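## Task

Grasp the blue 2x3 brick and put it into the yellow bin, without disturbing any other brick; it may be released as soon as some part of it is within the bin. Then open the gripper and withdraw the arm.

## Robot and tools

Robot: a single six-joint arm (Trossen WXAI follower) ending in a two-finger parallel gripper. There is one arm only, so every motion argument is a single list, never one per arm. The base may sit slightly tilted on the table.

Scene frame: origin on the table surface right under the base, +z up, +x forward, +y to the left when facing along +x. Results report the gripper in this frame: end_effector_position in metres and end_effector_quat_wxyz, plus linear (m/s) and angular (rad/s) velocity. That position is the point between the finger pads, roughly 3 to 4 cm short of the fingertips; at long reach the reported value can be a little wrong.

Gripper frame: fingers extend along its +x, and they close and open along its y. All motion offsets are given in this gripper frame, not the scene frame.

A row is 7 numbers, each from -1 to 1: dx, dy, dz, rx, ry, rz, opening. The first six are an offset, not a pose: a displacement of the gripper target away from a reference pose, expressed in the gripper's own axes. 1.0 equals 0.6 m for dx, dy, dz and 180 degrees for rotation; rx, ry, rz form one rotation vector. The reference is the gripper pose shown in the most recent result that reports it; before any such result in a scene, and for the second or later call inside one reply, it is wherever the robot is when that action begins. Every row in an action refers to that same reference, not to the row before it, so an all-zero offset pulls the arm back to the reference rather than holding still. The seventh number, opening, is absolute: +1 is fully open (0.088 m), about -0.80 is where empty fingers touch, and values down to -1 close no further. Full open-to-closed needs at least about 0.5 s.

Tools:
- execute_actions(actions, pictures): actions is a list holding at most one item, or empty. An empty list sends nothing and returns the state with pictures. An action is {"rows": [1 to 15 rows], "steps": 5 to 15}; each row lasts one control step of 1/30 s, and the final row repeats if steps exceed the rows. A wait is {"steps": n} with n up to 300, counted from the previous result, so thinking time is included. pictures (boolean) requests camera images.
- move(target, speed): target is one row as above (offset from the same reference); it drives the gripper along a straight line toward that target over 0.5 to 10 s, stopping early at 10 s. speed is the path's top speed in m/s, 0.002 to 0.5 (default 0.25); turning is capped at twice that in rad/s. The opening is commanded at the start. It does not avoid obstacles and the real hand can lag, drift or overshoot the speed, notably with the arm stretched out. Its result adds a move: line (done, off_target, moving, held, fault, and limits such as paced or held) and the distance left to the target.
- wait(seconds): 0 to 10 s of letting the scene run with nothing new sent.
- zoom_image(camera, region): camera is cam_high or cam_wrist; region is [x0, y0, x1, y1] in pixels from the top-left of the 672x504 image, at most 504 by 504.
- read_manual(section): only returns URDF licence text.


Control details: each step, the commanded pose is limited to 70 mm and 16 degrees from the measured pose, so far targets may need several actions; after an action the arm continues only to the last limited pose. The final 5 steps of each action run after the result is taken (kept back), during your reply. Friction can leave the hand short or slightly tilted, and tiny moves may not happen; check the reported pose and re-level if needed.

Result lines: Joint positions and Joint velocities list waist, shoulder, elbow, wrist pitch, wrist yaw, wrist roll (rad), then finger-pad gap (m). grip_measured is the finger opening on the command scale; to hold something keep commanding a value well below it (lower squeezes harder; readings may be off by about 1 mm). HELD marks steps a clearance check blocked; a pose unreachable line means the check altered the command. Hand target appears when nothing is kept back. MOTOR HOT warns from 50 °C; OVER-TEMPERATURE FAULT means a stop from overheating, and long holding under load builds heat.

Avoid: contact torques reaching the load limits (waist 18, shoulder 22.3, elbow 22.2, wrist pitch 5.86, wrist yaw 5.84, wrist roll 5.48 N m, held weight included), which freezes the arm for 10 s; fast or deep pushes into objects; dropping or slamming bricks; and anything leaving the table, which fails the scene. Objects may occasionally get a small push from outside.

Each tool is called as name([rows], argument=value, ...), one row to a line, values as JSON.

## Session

execute_actions(actions=[])

Scene clock: 0.00 s of 4185.00 s.
end_effector_position=(+0.1446, +0.4916, +0.3464) grip_measured=+0.851 end_effector_quat_wxyz=(+0.720, -0.250, -0.014, +0.647) end_effector_velocity=(-0.003, +0.000, +0.003) end_effector_angular_velocity=(+0.019, +0.006, +0.016)
Joint positions: [ 2.038  1.182  0.796  0.868  0.624 -1.433  0.081]
Joint velocities: [ 0.002 -0.002 -0.002 -0.007 -0.022  0.007 -0.   ]
Heat: hottest shoulder 27 °C (+0.0 °C/min).
Hand target: +0.145, +0.492, +0.346; +0.720, -0.250, -0.014, +0.647

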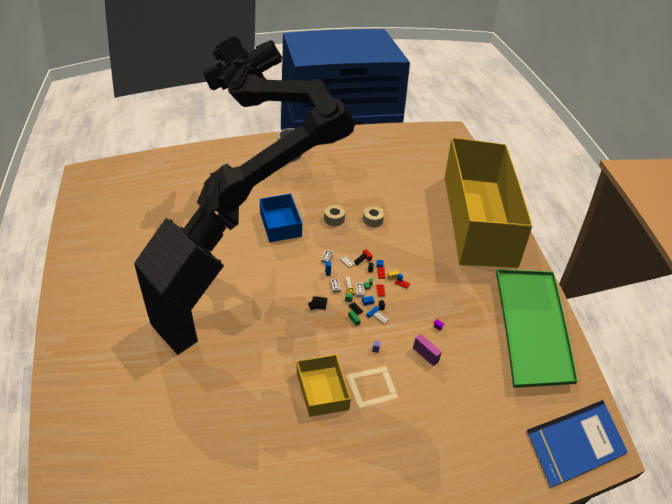

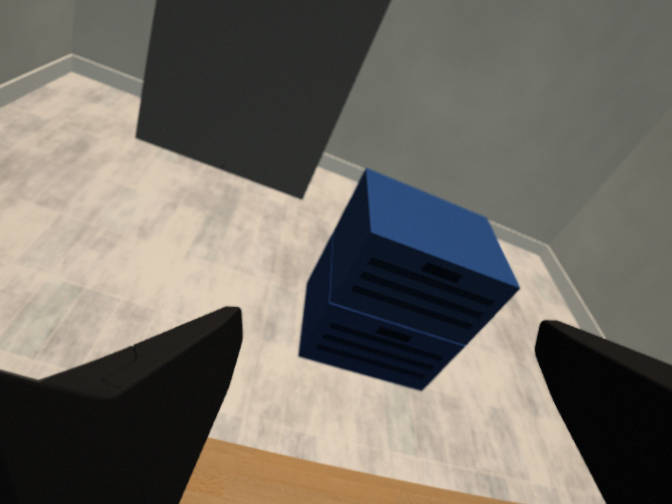

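move(target=[-0.665,-0.19,-0.552,0.488,0.4,-0.216,-0.2])

Scene clock: 4.83 s of 4185.00 s.
end_effector_position=(+0.2714, +0.0363, +0.2584) grip_measured=-0.200 end_effector_quat_wxyz=(+0.905, -0.188, +0.333, -0.189) end_effector_velocity=(+0.002, -0.000, +0.002) end_effector_angular_velocity=(+0.015, -0.034, -0.005)
Joint positions: [ 1.181  0.008  0.011  1.575  1.574 -1.286  0.029]
Joint velocities: [-0.007 -0.002 -0.002  0.007 -0.022  0.022  0.   ]
Heat: hottest shoulder 27 °C (+0.0 °C/min).
Hand target: +0.270, +0.035, +0.257; +0.904, -0.189, +0.333, -0.191
Off the commanded pose: 0.060 m, 58 deg; orientation clipped at the last step of the last action.
joint sent to its limit — the command would take joint 2 (shoulder) past its lower limit, joint 4 (wrist pitch) past its upper limit and joint 5 (wrist yaw) past its upper limit, so those joints were sent only as far as their limits.
Kept back: nothing.
move: off_target; limits=paced

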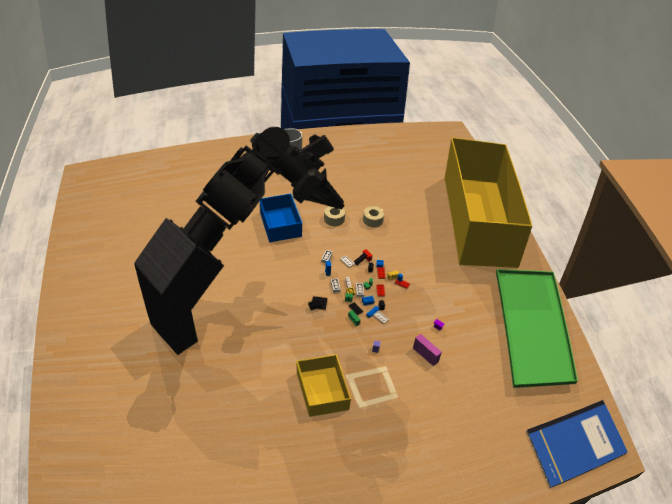

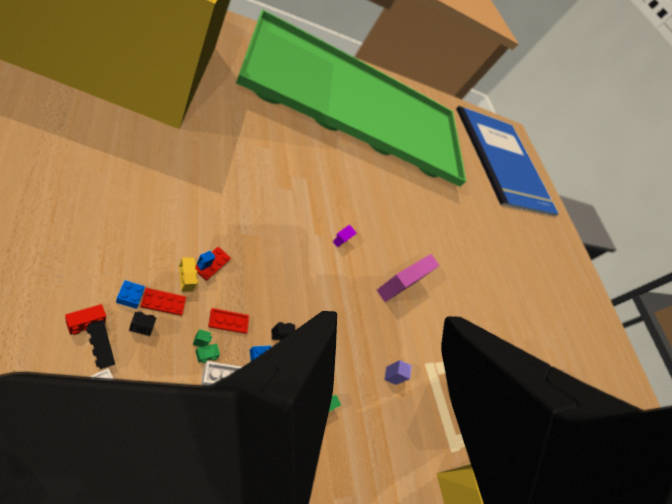

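move(target=[0.323,0.043,0.018,0,0,0,-0.2])

Scene clock: 6.23 s of 4185.00 s.
end_effector_position=(+0.2757, +0.0507, +0.2513) grip_measured=-0.200 end_effector_quat_wxyz=(+0.903, -0.195, +0.333, -0.190) end_effector_velocity=(+0.001, +0.005, -0.004) end_effector_angular_velocity=(-0.039, -0.004, +0.006)
Joint positions: [ 1.173  0.142  0.028  1.564  1.574 -1.169  0.029]
Joint velocities: [-0.027  0.071 -0.002 -0.007 -0.007  0.051 -0.   ]
Heat: hottest shoulder 27 °C (+0.0 °C/min).
Hand target: +0.278, +0.051, +0.253; +0.904, -0.190, +0.329, -0.193
Off the commanded pose: 0.194 m, 1 deg; position clipped at the last step of the last action.
Kept back: nothing.
move: off_target; limits=paced

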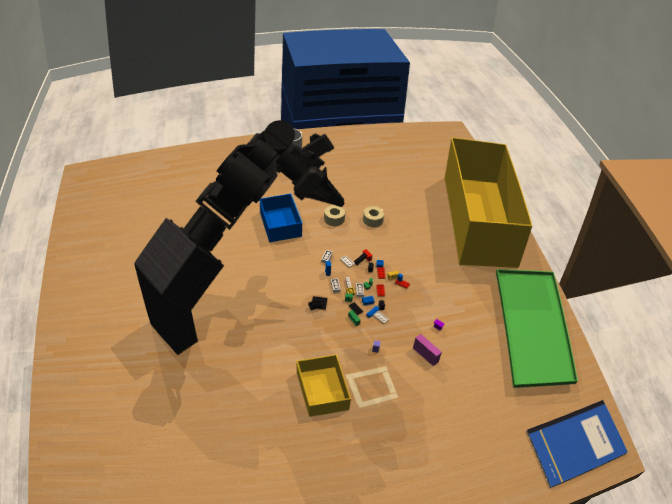

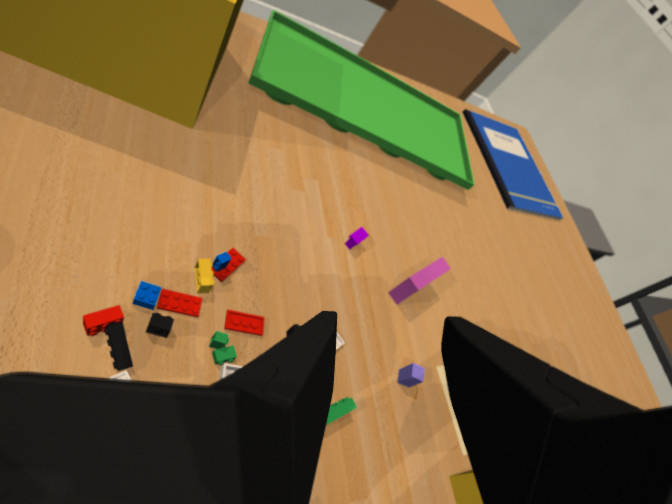

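move(target=[-0.13,0.075,0.175,0,-0.36,0.15,-0.2])

Scene clock: 14.17 s of 4185.00 s.
end_effector_position=(+0.3135, +0.1552, +0.3532) grip_measured=-0.200 end_effector_quat_wxyz=(+0.959, -0.187, -0.158, +0.143) end_effector_velocity=(+0.000, +0.000, +0.000) end_effector_angular_velocity=(-0.009, -0.007, +0.025)
Joint positions: [ 0.204  0.01   0.009  1.207  0.115 -0.206  0.029]
Joint velocities: [-0.154  0.012 -0.002  0.007 -0.081  0.139 -0.   ]
Heat: hottest shoulder 27 °C (+0.0 °C/min).
Hand target: +0.313, +0.154, +0.349; +0.959, -0.188, -0.153, +0.145
Off the commanded pose: 0.016 m, 1 deg.
joint sent to its limit — the command would take joint 3 (elbow) past its lower limit, so that joint was sent only as far as its limit.
Kept back: nothing.
move: off_target

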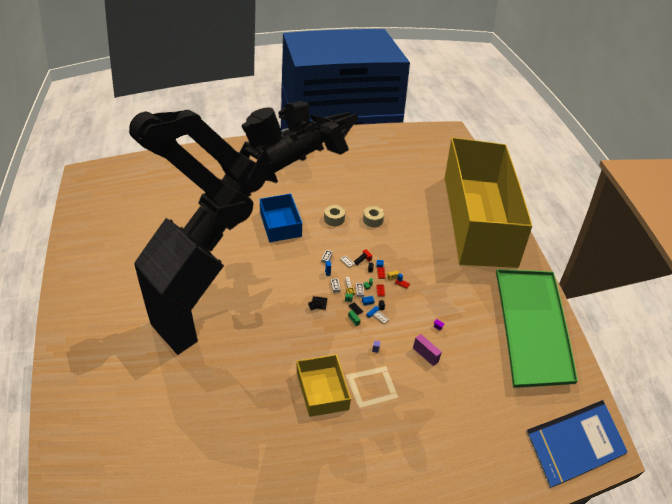

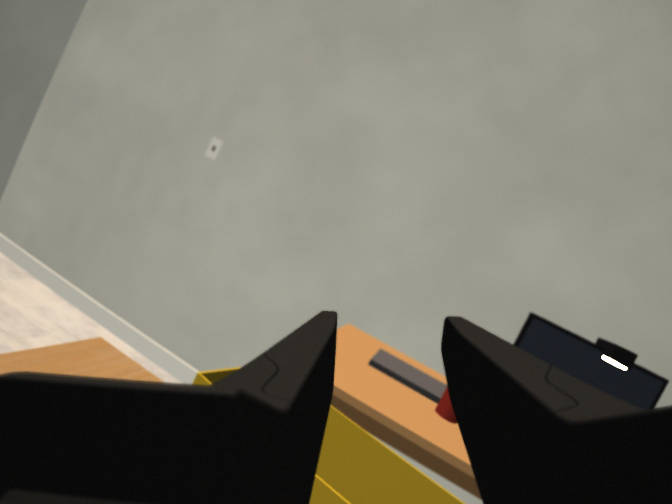

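move(target=[-0.17,-0.13,-0.433,0.174,0.591,0.023,-0.2])

Scene clock: 18.70 s of 4185.00 s.
end_effector_position=(+0.3285, -0.0309, +0.1300) grip_measured=-0.200 end_effector_quat_wxyz=(+0.707, -0.003, +0.707, -0.003) end_effector_velocity=(+0.000, +0.001, +0.001) end_effector_angular_velocity=(+0.009, +0.007, +0.007)
Joint positions: [-0.684  1.246  0.849 -0.641 -0.88  -0.349  0.029]
Joint velocities: [-0.002  0.007  0.012 -0.022 -0.007 -0.022 -0.   ]
Heat: hottest shoulder 27 °C (+0.0 °C/min).
Hand target: +0.330, -0.031, +0.130; +0.706, -0.004, +0.708, -0.002
Off the commanded pose: 0.002 m, 0 deg.
Kept back: nothing.
move: done

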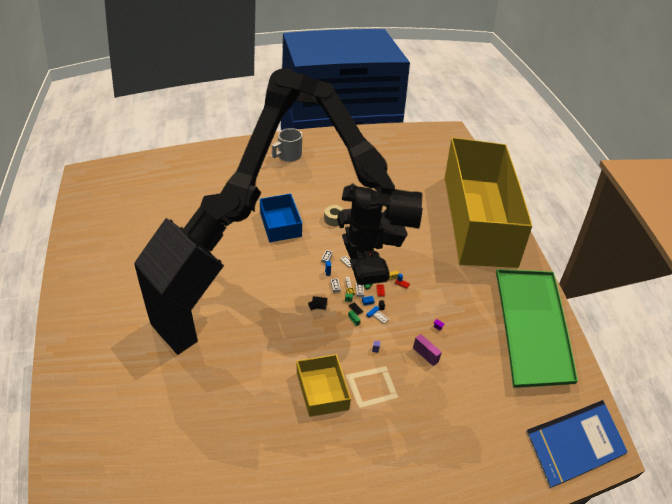

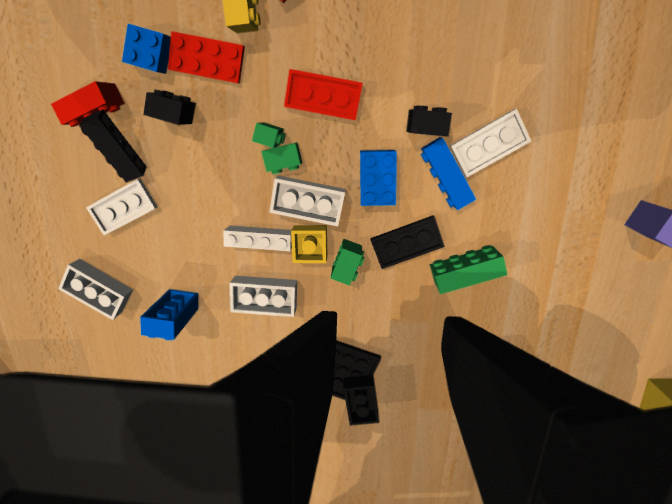

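zoom_image(camera="cam_wrist", region=[120, 120, 500, 360])

Region (120, 120, 500, 360) of cam_wrist's 672x504 image, scaled by 1.326, with more detail than that image has; it fills the top 318 rows of this view, and the rest is white.

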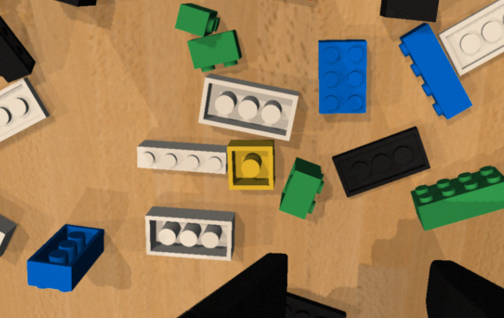

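move(target=[0.05,0.07,0.0,0,0,0,-0.2])

Scene clock: 19.70 s of 4185.00 s.
end_effector_position=(+0.3300, +0.0104, +0.0996) grip_measured=-0.200 end_effector_quat_wxyz=(+0.707, -0.002, +0.707, -0.002) end_effector_velocity=(+0.001, -0.001, -0.001) end_effector_angular_velocity=(-0.018, -0.011, -0.003)
Joint positions: [-0.451  1.156  0.774 -0.457 -0.743 -0.076  0.029]
Joint velocities: [ 0.007 -0.007 -0.007  0.022  0.022  0.022 -0.   ]
Heat: hottest shoulder 27 °C (+0.0 °C/min).
Hand target: +0.329, +0.011, +0.100; +0.708, -0.003, +0.707, -0.002
Off the commanded pose: 0.002 m, 0 deg.
Kept back: nothing.
move: done

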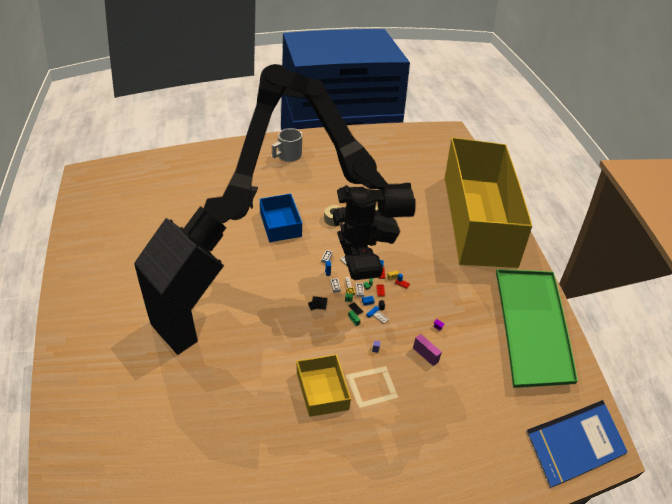

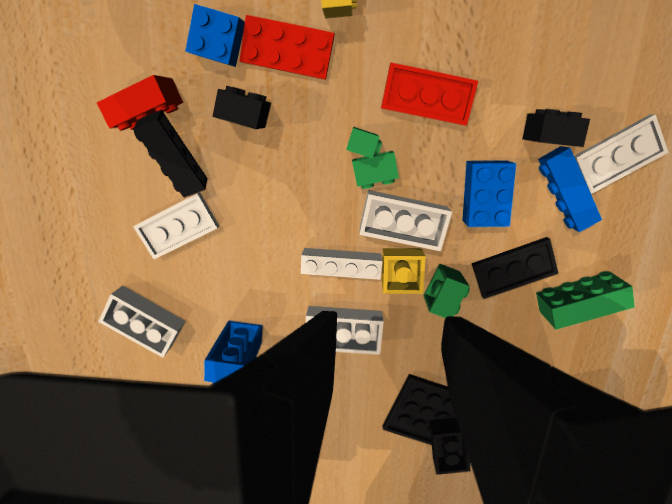

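move(target=[0.078,-0.076,0.048,0,0,0,-0.2], speed=0.1)

Scene clock: 21.07 s of 4185.00 s.
end_effector_position=(+0.3566, -0.0346, +0.0533) grip_measured=-0.200 end_effector_quat_wxyz=(+0.706, -0.001, +0.708, -0.003) end_effector_velocity=(-0.002, +0.005, +0.000) end_effector_angular_velocity=(+0.025, +0.012, -0.003)
Joint positions: [-0.45   1.455  0.881 -0.266 -0.741 -0.074  0.029]
Joint velocities: [ 0.002 -0.002  0.002 -0.022 -0.022 -0.007 -0.   ]
Heat: hottest shoulder 27 °C (+0.0 °C/min).
Hand target: +0.358, -0.036, +0.053; +0.707, -0.002, +0.707, -0.002
Off the commanded pose: 0.002 m, 0 deg.
Kept back: nothing.
move: done

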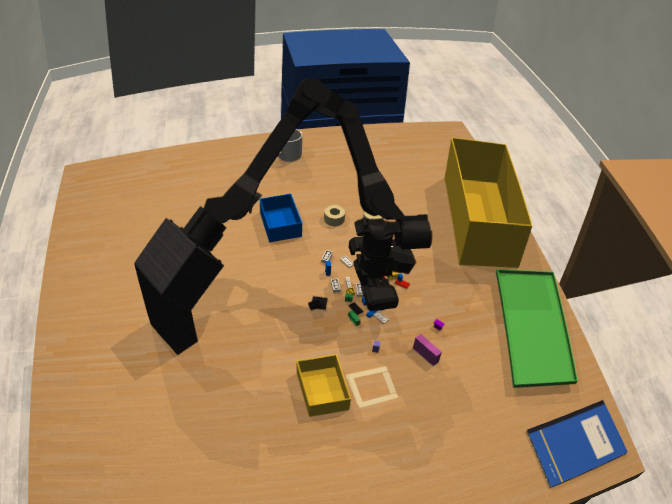

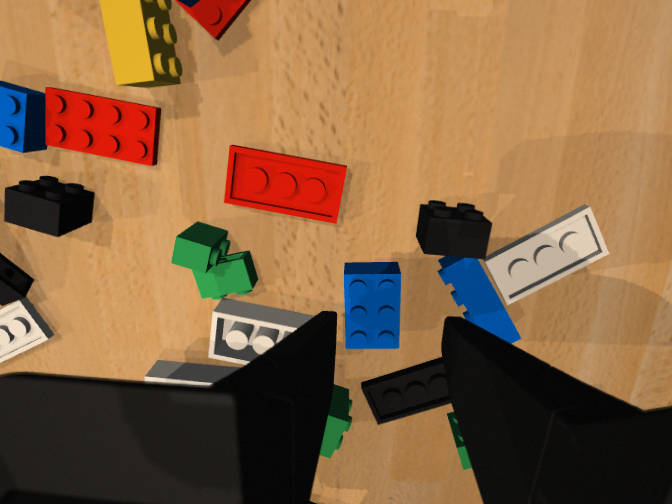

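Shift left 3mm, forward 5mm.

move(target=[0.005,0.006,0.01,0,0,0,-0.3], speed=0.03)

move(target=[0.019,0,0,0,0,0,-0.3], speed=0.03)

Scene clock: 22.87 s of 4185.00 s.
end_effector_position=(+0.3617, -0.0305, +0.0515) grip_measured=-0.300 end_effector_quat_wxyz=(+0.707, -0.002, +0.707, -0.002) end_effector_velocity=(-0.000, -0.001, -0.001) end_effector_angular_velocity=(-0.006, -0.000, +0.025)
Joint positions: [-0.434  1.457  0.896 -0.266 -0.732 -0.059  0.024]
Joint velocities: [ 0.002  0.002 -0.002  0.007  0.007 -0.022  0.   ]
Heat: hottest shoulder 27 °C (+0.0 °C/min).
Hand target: +0.363, -0.031, +0.050; +0.706, -0.001, +0.708, -0.003
Off the commanded pose: 0.002 m, 0 deg.
Kept back: nothing.
move: done

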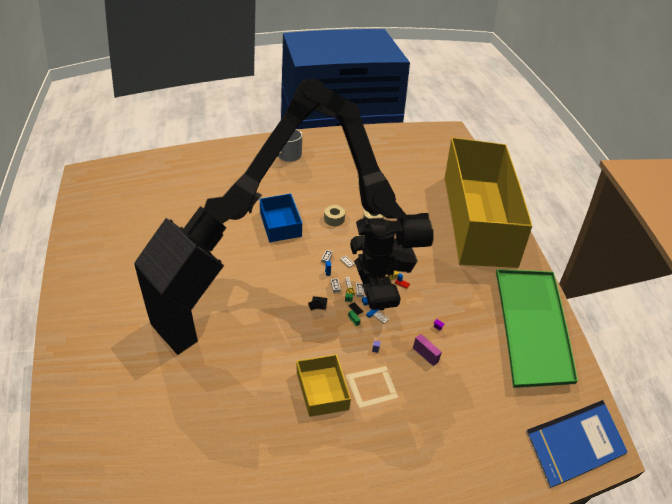

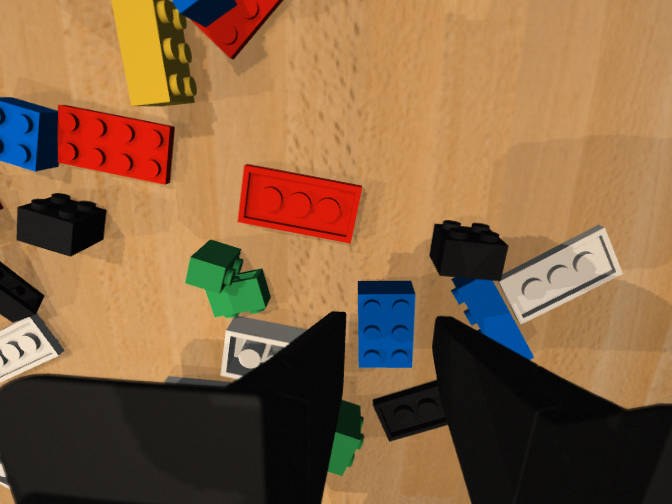

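Scene clock: 23.60 s of 4185.00 s.
end_effector_position=(+0.3642, -0.0293, +0.0422) grip_measured=-0.300 end_effector_quat_wxyz=(+0.710, -0.004, +0.705, +0.001) end_effector_velocity=(-0.001, +0.003, +0.001) end_effector_angular_velocity=(+0.009, +0.003, +0.007)
Joint positions: [-0.409  1.479  0.896 -0.219 -0.716 -0.035  0.024]
Joint velocities: [ 0.002 -0.007 -0.002 -0.007 -0.007 -0.007 -0.   ]
Heat: hottest shoulder 27 °C (+0.0 °C/min).
Hand target: +0.362, -0.030, +0.040; +0.707, -0.002, +0.707, -0.002
Off the commanded pose: 0.003 m, 1 deg.
Kept back: nothing.
move: done

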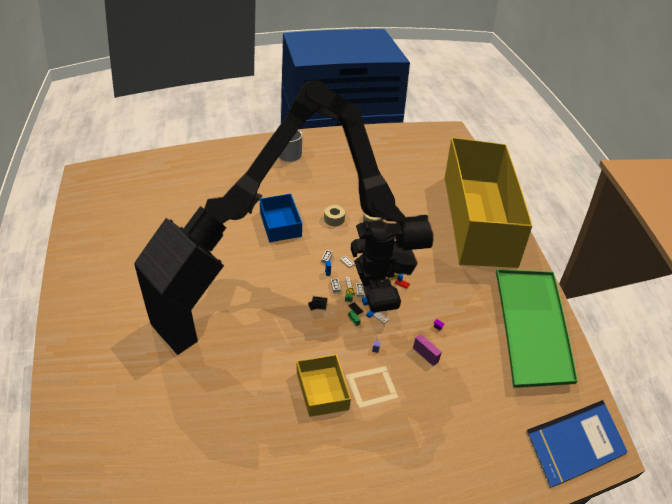

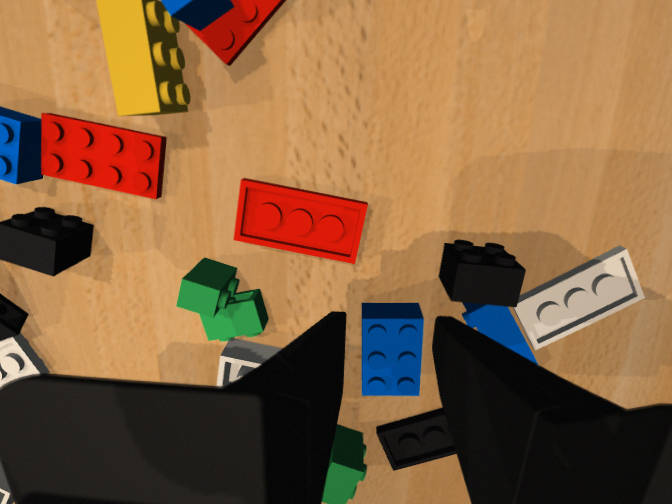

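move(target=[0.006,0,0,0,0,0,-0.3], speed=0.02)

move(target=[0,0,0,0,0,0,-0.62])

move(target=[-0.14,0,0,0,0,0,-0.62], speed=0.15)

move(target=[0,-0.38,-0.22,0,0,0,-0.62])

Scene clock: 24.57 s of 4185.00 s.
end_effector_position=(+0.3655, -0.0284, +0.0404) grip_measured=-0.300 end_effector_quat_wxyz=(+0.711, -0.005, +0.703, +0.003) end_effector_velocity=(+0.001, -0.001, +0.002) end_effector_angular_velocity=(+0.002, -0.002, -0.013)
Joint positions: [-0.402  1.482  0.896 -0.206 -0.712 -0.03   0.024]
Joint velocities: [-0.007 -0.002  0.002 -0.007 -0.007  0.007 -0.   ]
Heat: hottest shoulder 27 °C (+0.0 °C/min).
Hand target: +0.364, -0.029, +0.039; +0.710, -0.004, +0.705, +0.001
Off the commanded pose: 0.002 m, 0 deg.
Kept back: nothing.
move: done

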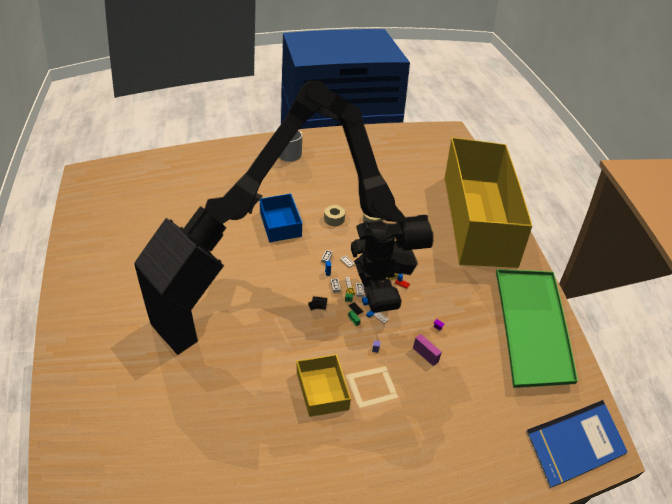

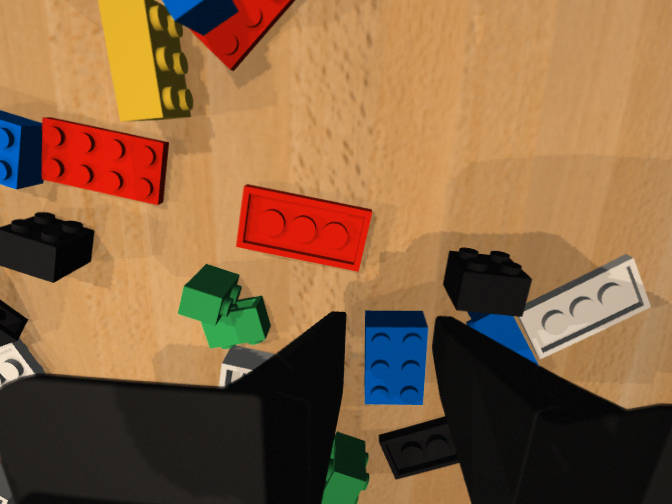

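Scene clock: 25.07 s of 4185.00 s.
end_effector_position=(+0.3656, -0.0283, +0.0404) grip_measured=-0.483 end_effector_quat_wxyz=(+0.711, -0.005, +0.703, +0.003) end_effector_velocity=(-0.002, +0.001, +0.001) end_effector_angular_velocity=(+0.006, +0.004, +0.001)
Joint positions: [-0.402  1.482  0.896 -0.205 -0.713 -0.03   0.015]
Joint velocities: [-0.002 -0.002 -0.002 -0.007 -0.007 -0.007 -0.   ]
Heat: hottest shoulder 27 °C (+0.0 °C/min).
Hand target: +0.366, -0.028, +0.040; +0.711, -0.005, +0.703, +0.003
Off the commanded pose: 0.000 m, 0 deg.
Kept back: nothing.
move: done

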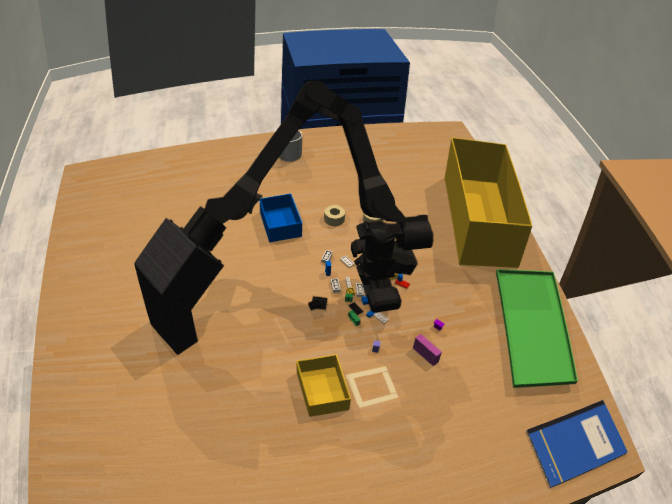

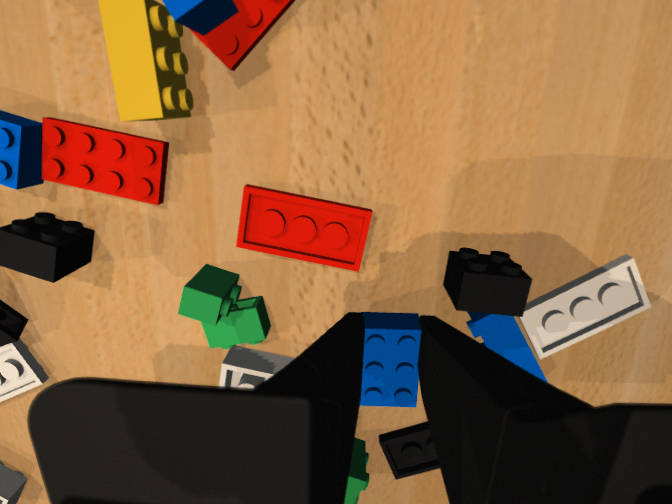

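Scene clock: 26.07 s of 4185.00 s.
end_effector_position=(+0.3612, -0.0293, +0.1217) grip_measured=-0.485 end_effector_quat_wxyz=(+0.708, -0.001, +0.707, +0.001) end_effector_velocity=(+0.001, +0.000, +0.002) end_effector_angular_velocity=(+0.002, -0.004, +0.001)
Joint positions: [-0.627  1.325  0.971 -0.628 -0.857 -0.279  0.015]
Joint velocities: [-0.007 -0.002  0.002 -0.007 -0.007 -0.007 -0.   ]
Heat: hottest shoulder 27 °C (+0.0 °C/min).
Hand target: +0.365, -0.029, +0.125; +0.711, -0.005, +0.703, +0.003
Off the commanded pose: 0.004 m, 1 deg.
Kept back: nothing.
move: done

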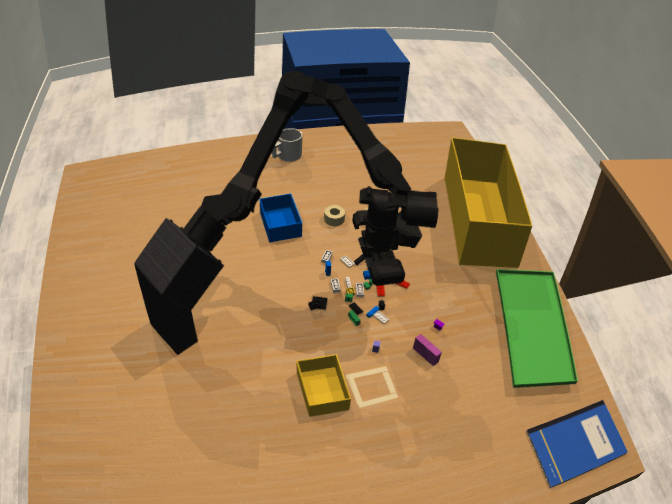

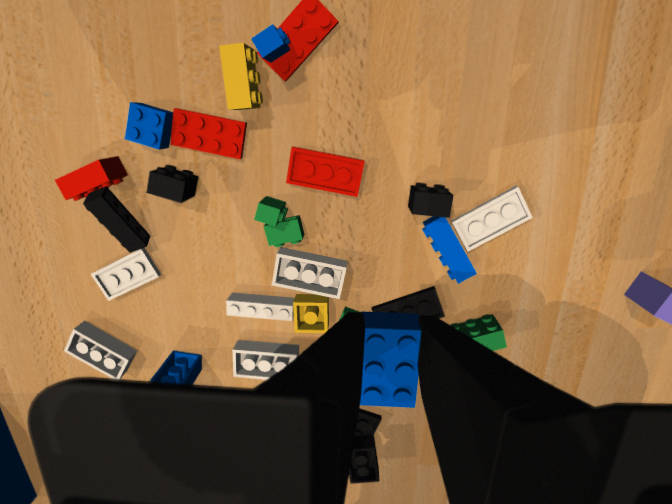

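Scene clock: 27.67 s of 4185.00 s.
end_effector_position=(+0.2282, -0.2556, +0.1202) grip_measured=-0.485 end_effector_quat_wxyz=(+0.706, -0.000, +0.708, +0.002) end_effector_velocity=(-0.002, +0.001, -0.001) end_effector_angular_velocity=(+0.010, -0.004, +0.006)
Joint positions: [-1.135  2.162  1.141 -0.65  -0.989 -1.119  0.015]
Joint velocities: [-0.002  0.007 -0.002 -0.007 -0.007 -0.022 -0.   ]
Heat: hottest shoulder 27 °C (+0.0 °C/min).
Hand target: +0.228, -0.258, +0.121; +0.706, -0.001, +0.708, +0.002
Off the commanded pose: 0.003 m, 0 deg.
Kept back: nothing.
move: done

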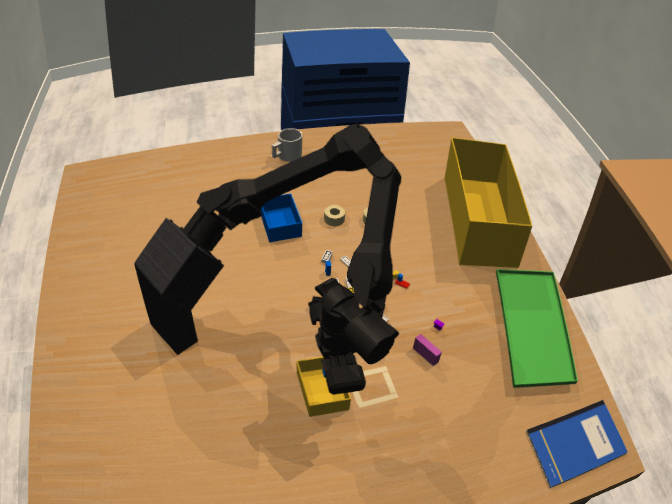

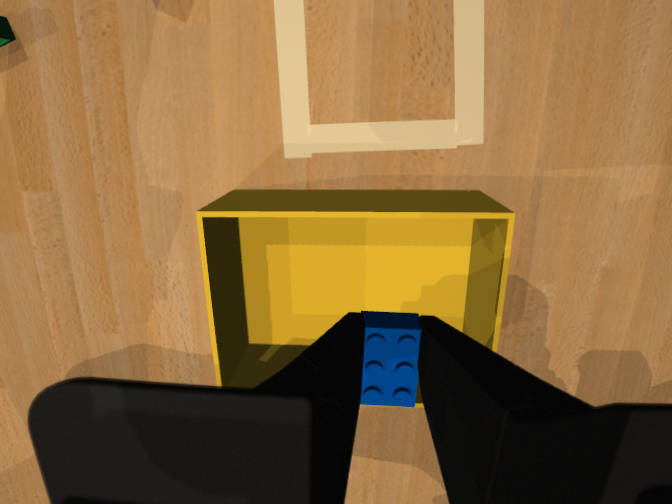

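move(target=[0.115,0,-0.01,0,0,0,-0.62], speed=0.08)

move(target=[0,0,0,0,0,0,-0.3])

move(target=[-0.15,0,0,0,0,0,-0.3], speed=0.15)

Scene clock: 29.10 s of 4185.00 s.
end_effector_position=(+0.2256, -0.2554, +0.0522) grip_measured=-0.485 end_effector_quat_wxyz=(+0.708, -0.004, +0.707, +0.004) end_effector_velocity=(+0.004, -0.000, +0.001) end_effector_angular_velocity=(+0.005, -0.025, +0.010)
Joint positions: [-0.971  2.234  1.037 -0.216 -0.987 -0.822  0.015]
Joint velocities: [-0.002 -0.002 -0.002  0.022 -0.022  0.007 -0.   ]
Heat: hottest shoulder 28 °C (+2.1 °C/min).
Hand target: +0.222, -0.255, +0.051; +0.706, -0.001, +0.708, +0.001
Off the commanded pose: 0.004 m, 1 deg.
Kept back: nothing.
move: done

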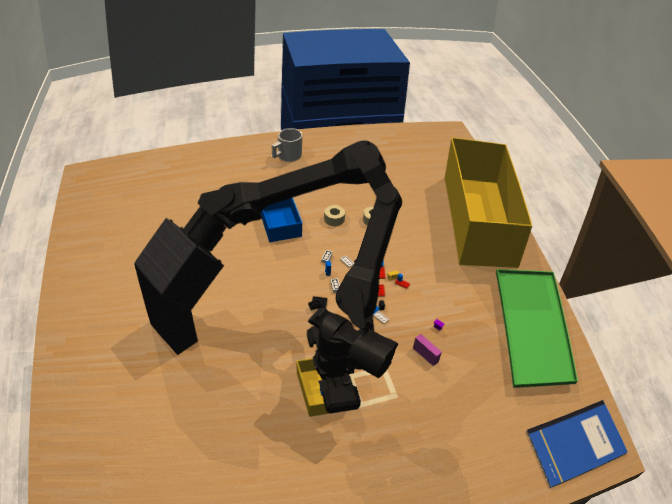

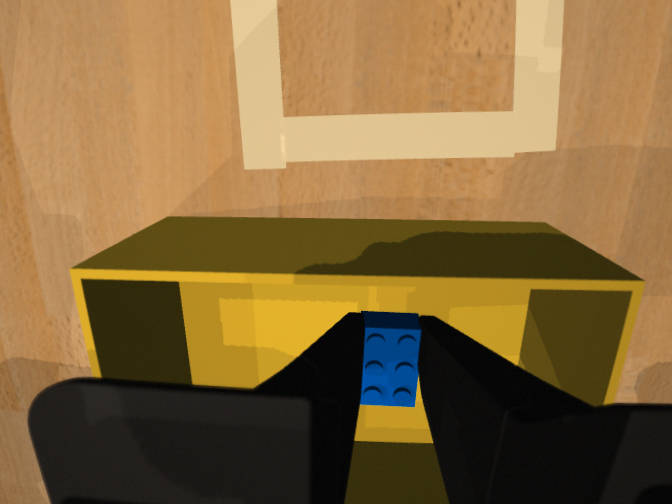

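Scene clock: 29.60 s of 4185.00 s.
end_effector_position=(+0.2256, -0.2554, +0.0522) grip_measured=-0.301 end_effector_quat_wxyz=(+0.708, -0.004, +0.707, +0.004) end_effector_velocity=(-0.002, +0.003, +0.001) end_effector_angular_velocity=(+0.012, +0.002, -0.012)
Joint positions: [-0.971  2.234  1.037 -0.215 -0.987 -0.822  0.024]
Joint velocities: [-0.002 -0.002 -0.002 -0.022 -0.007 -0.007  0.   ]
Heat: hottest shoulder 28 °C (+2.0 °C/min).
Hand target: +0.226, -0.255, +0.052; +0.708, -0.004, +0.707, +0.004
Off the commanded pose: 0.000 m, 0 deg.
Kept back: nothing.
move: done

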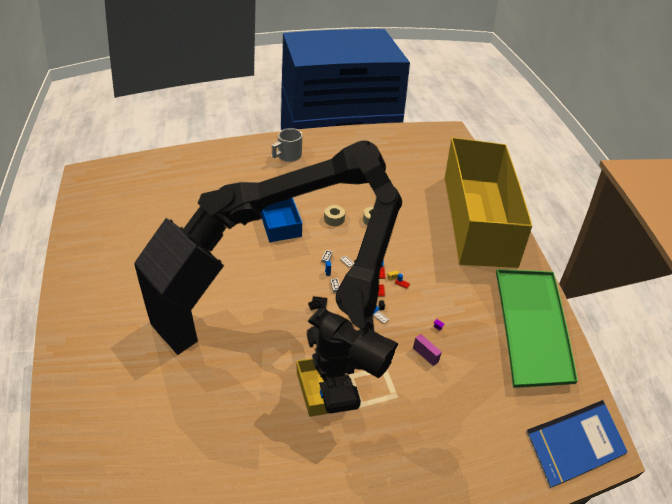

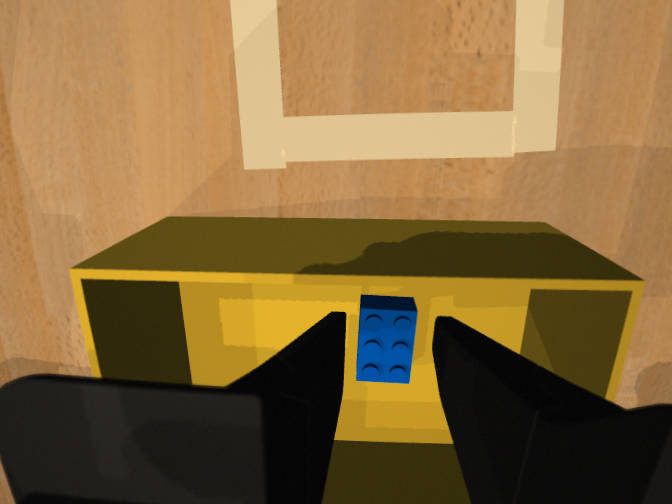

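Scene clock: 30.63 s of 4185.00 s.
end_effector_position=(+0.2232, -0.2540, +0.1402) grip_measured=-0.300 end_effector_quat_wxyz=(+0.707, +0.001, +0.707, +0.004) end_effector_velocity=(+0.003, +0.004, +0.003) end_effector_angular_velocity=(+0.016, -0.019, -0.005)
Joint positions: [-1.193  2.157  1.167 -0.774 -0.986 -1.229  0.024]
Joint velocities: [-0.007 -0.002  0.007 -0.037 -0.022 -0.022 -0.   ]
Heat: hottest shoulder 28 °C (+2.0 °C/min).
Hand target: +0.225, -0.256, +0.142; +0.707, -0.004, +0.707, +0.005
Off the commanded pose: 0.003 m, 1 deg.
Kept back: nothing.
move: done

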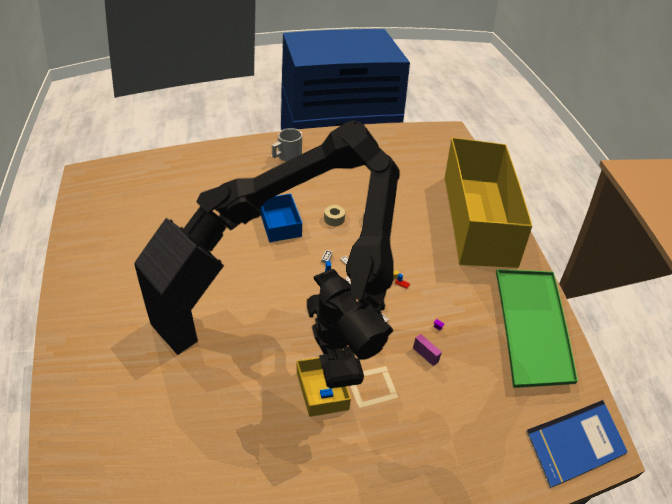

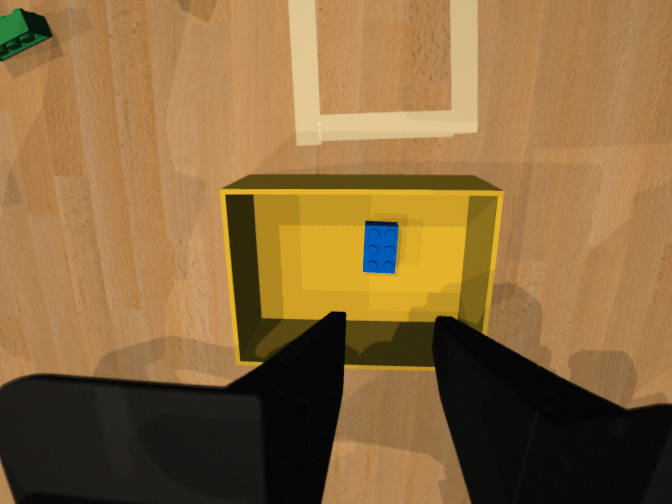

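finished_scene(scene=2)

The scene is finished: the task was done.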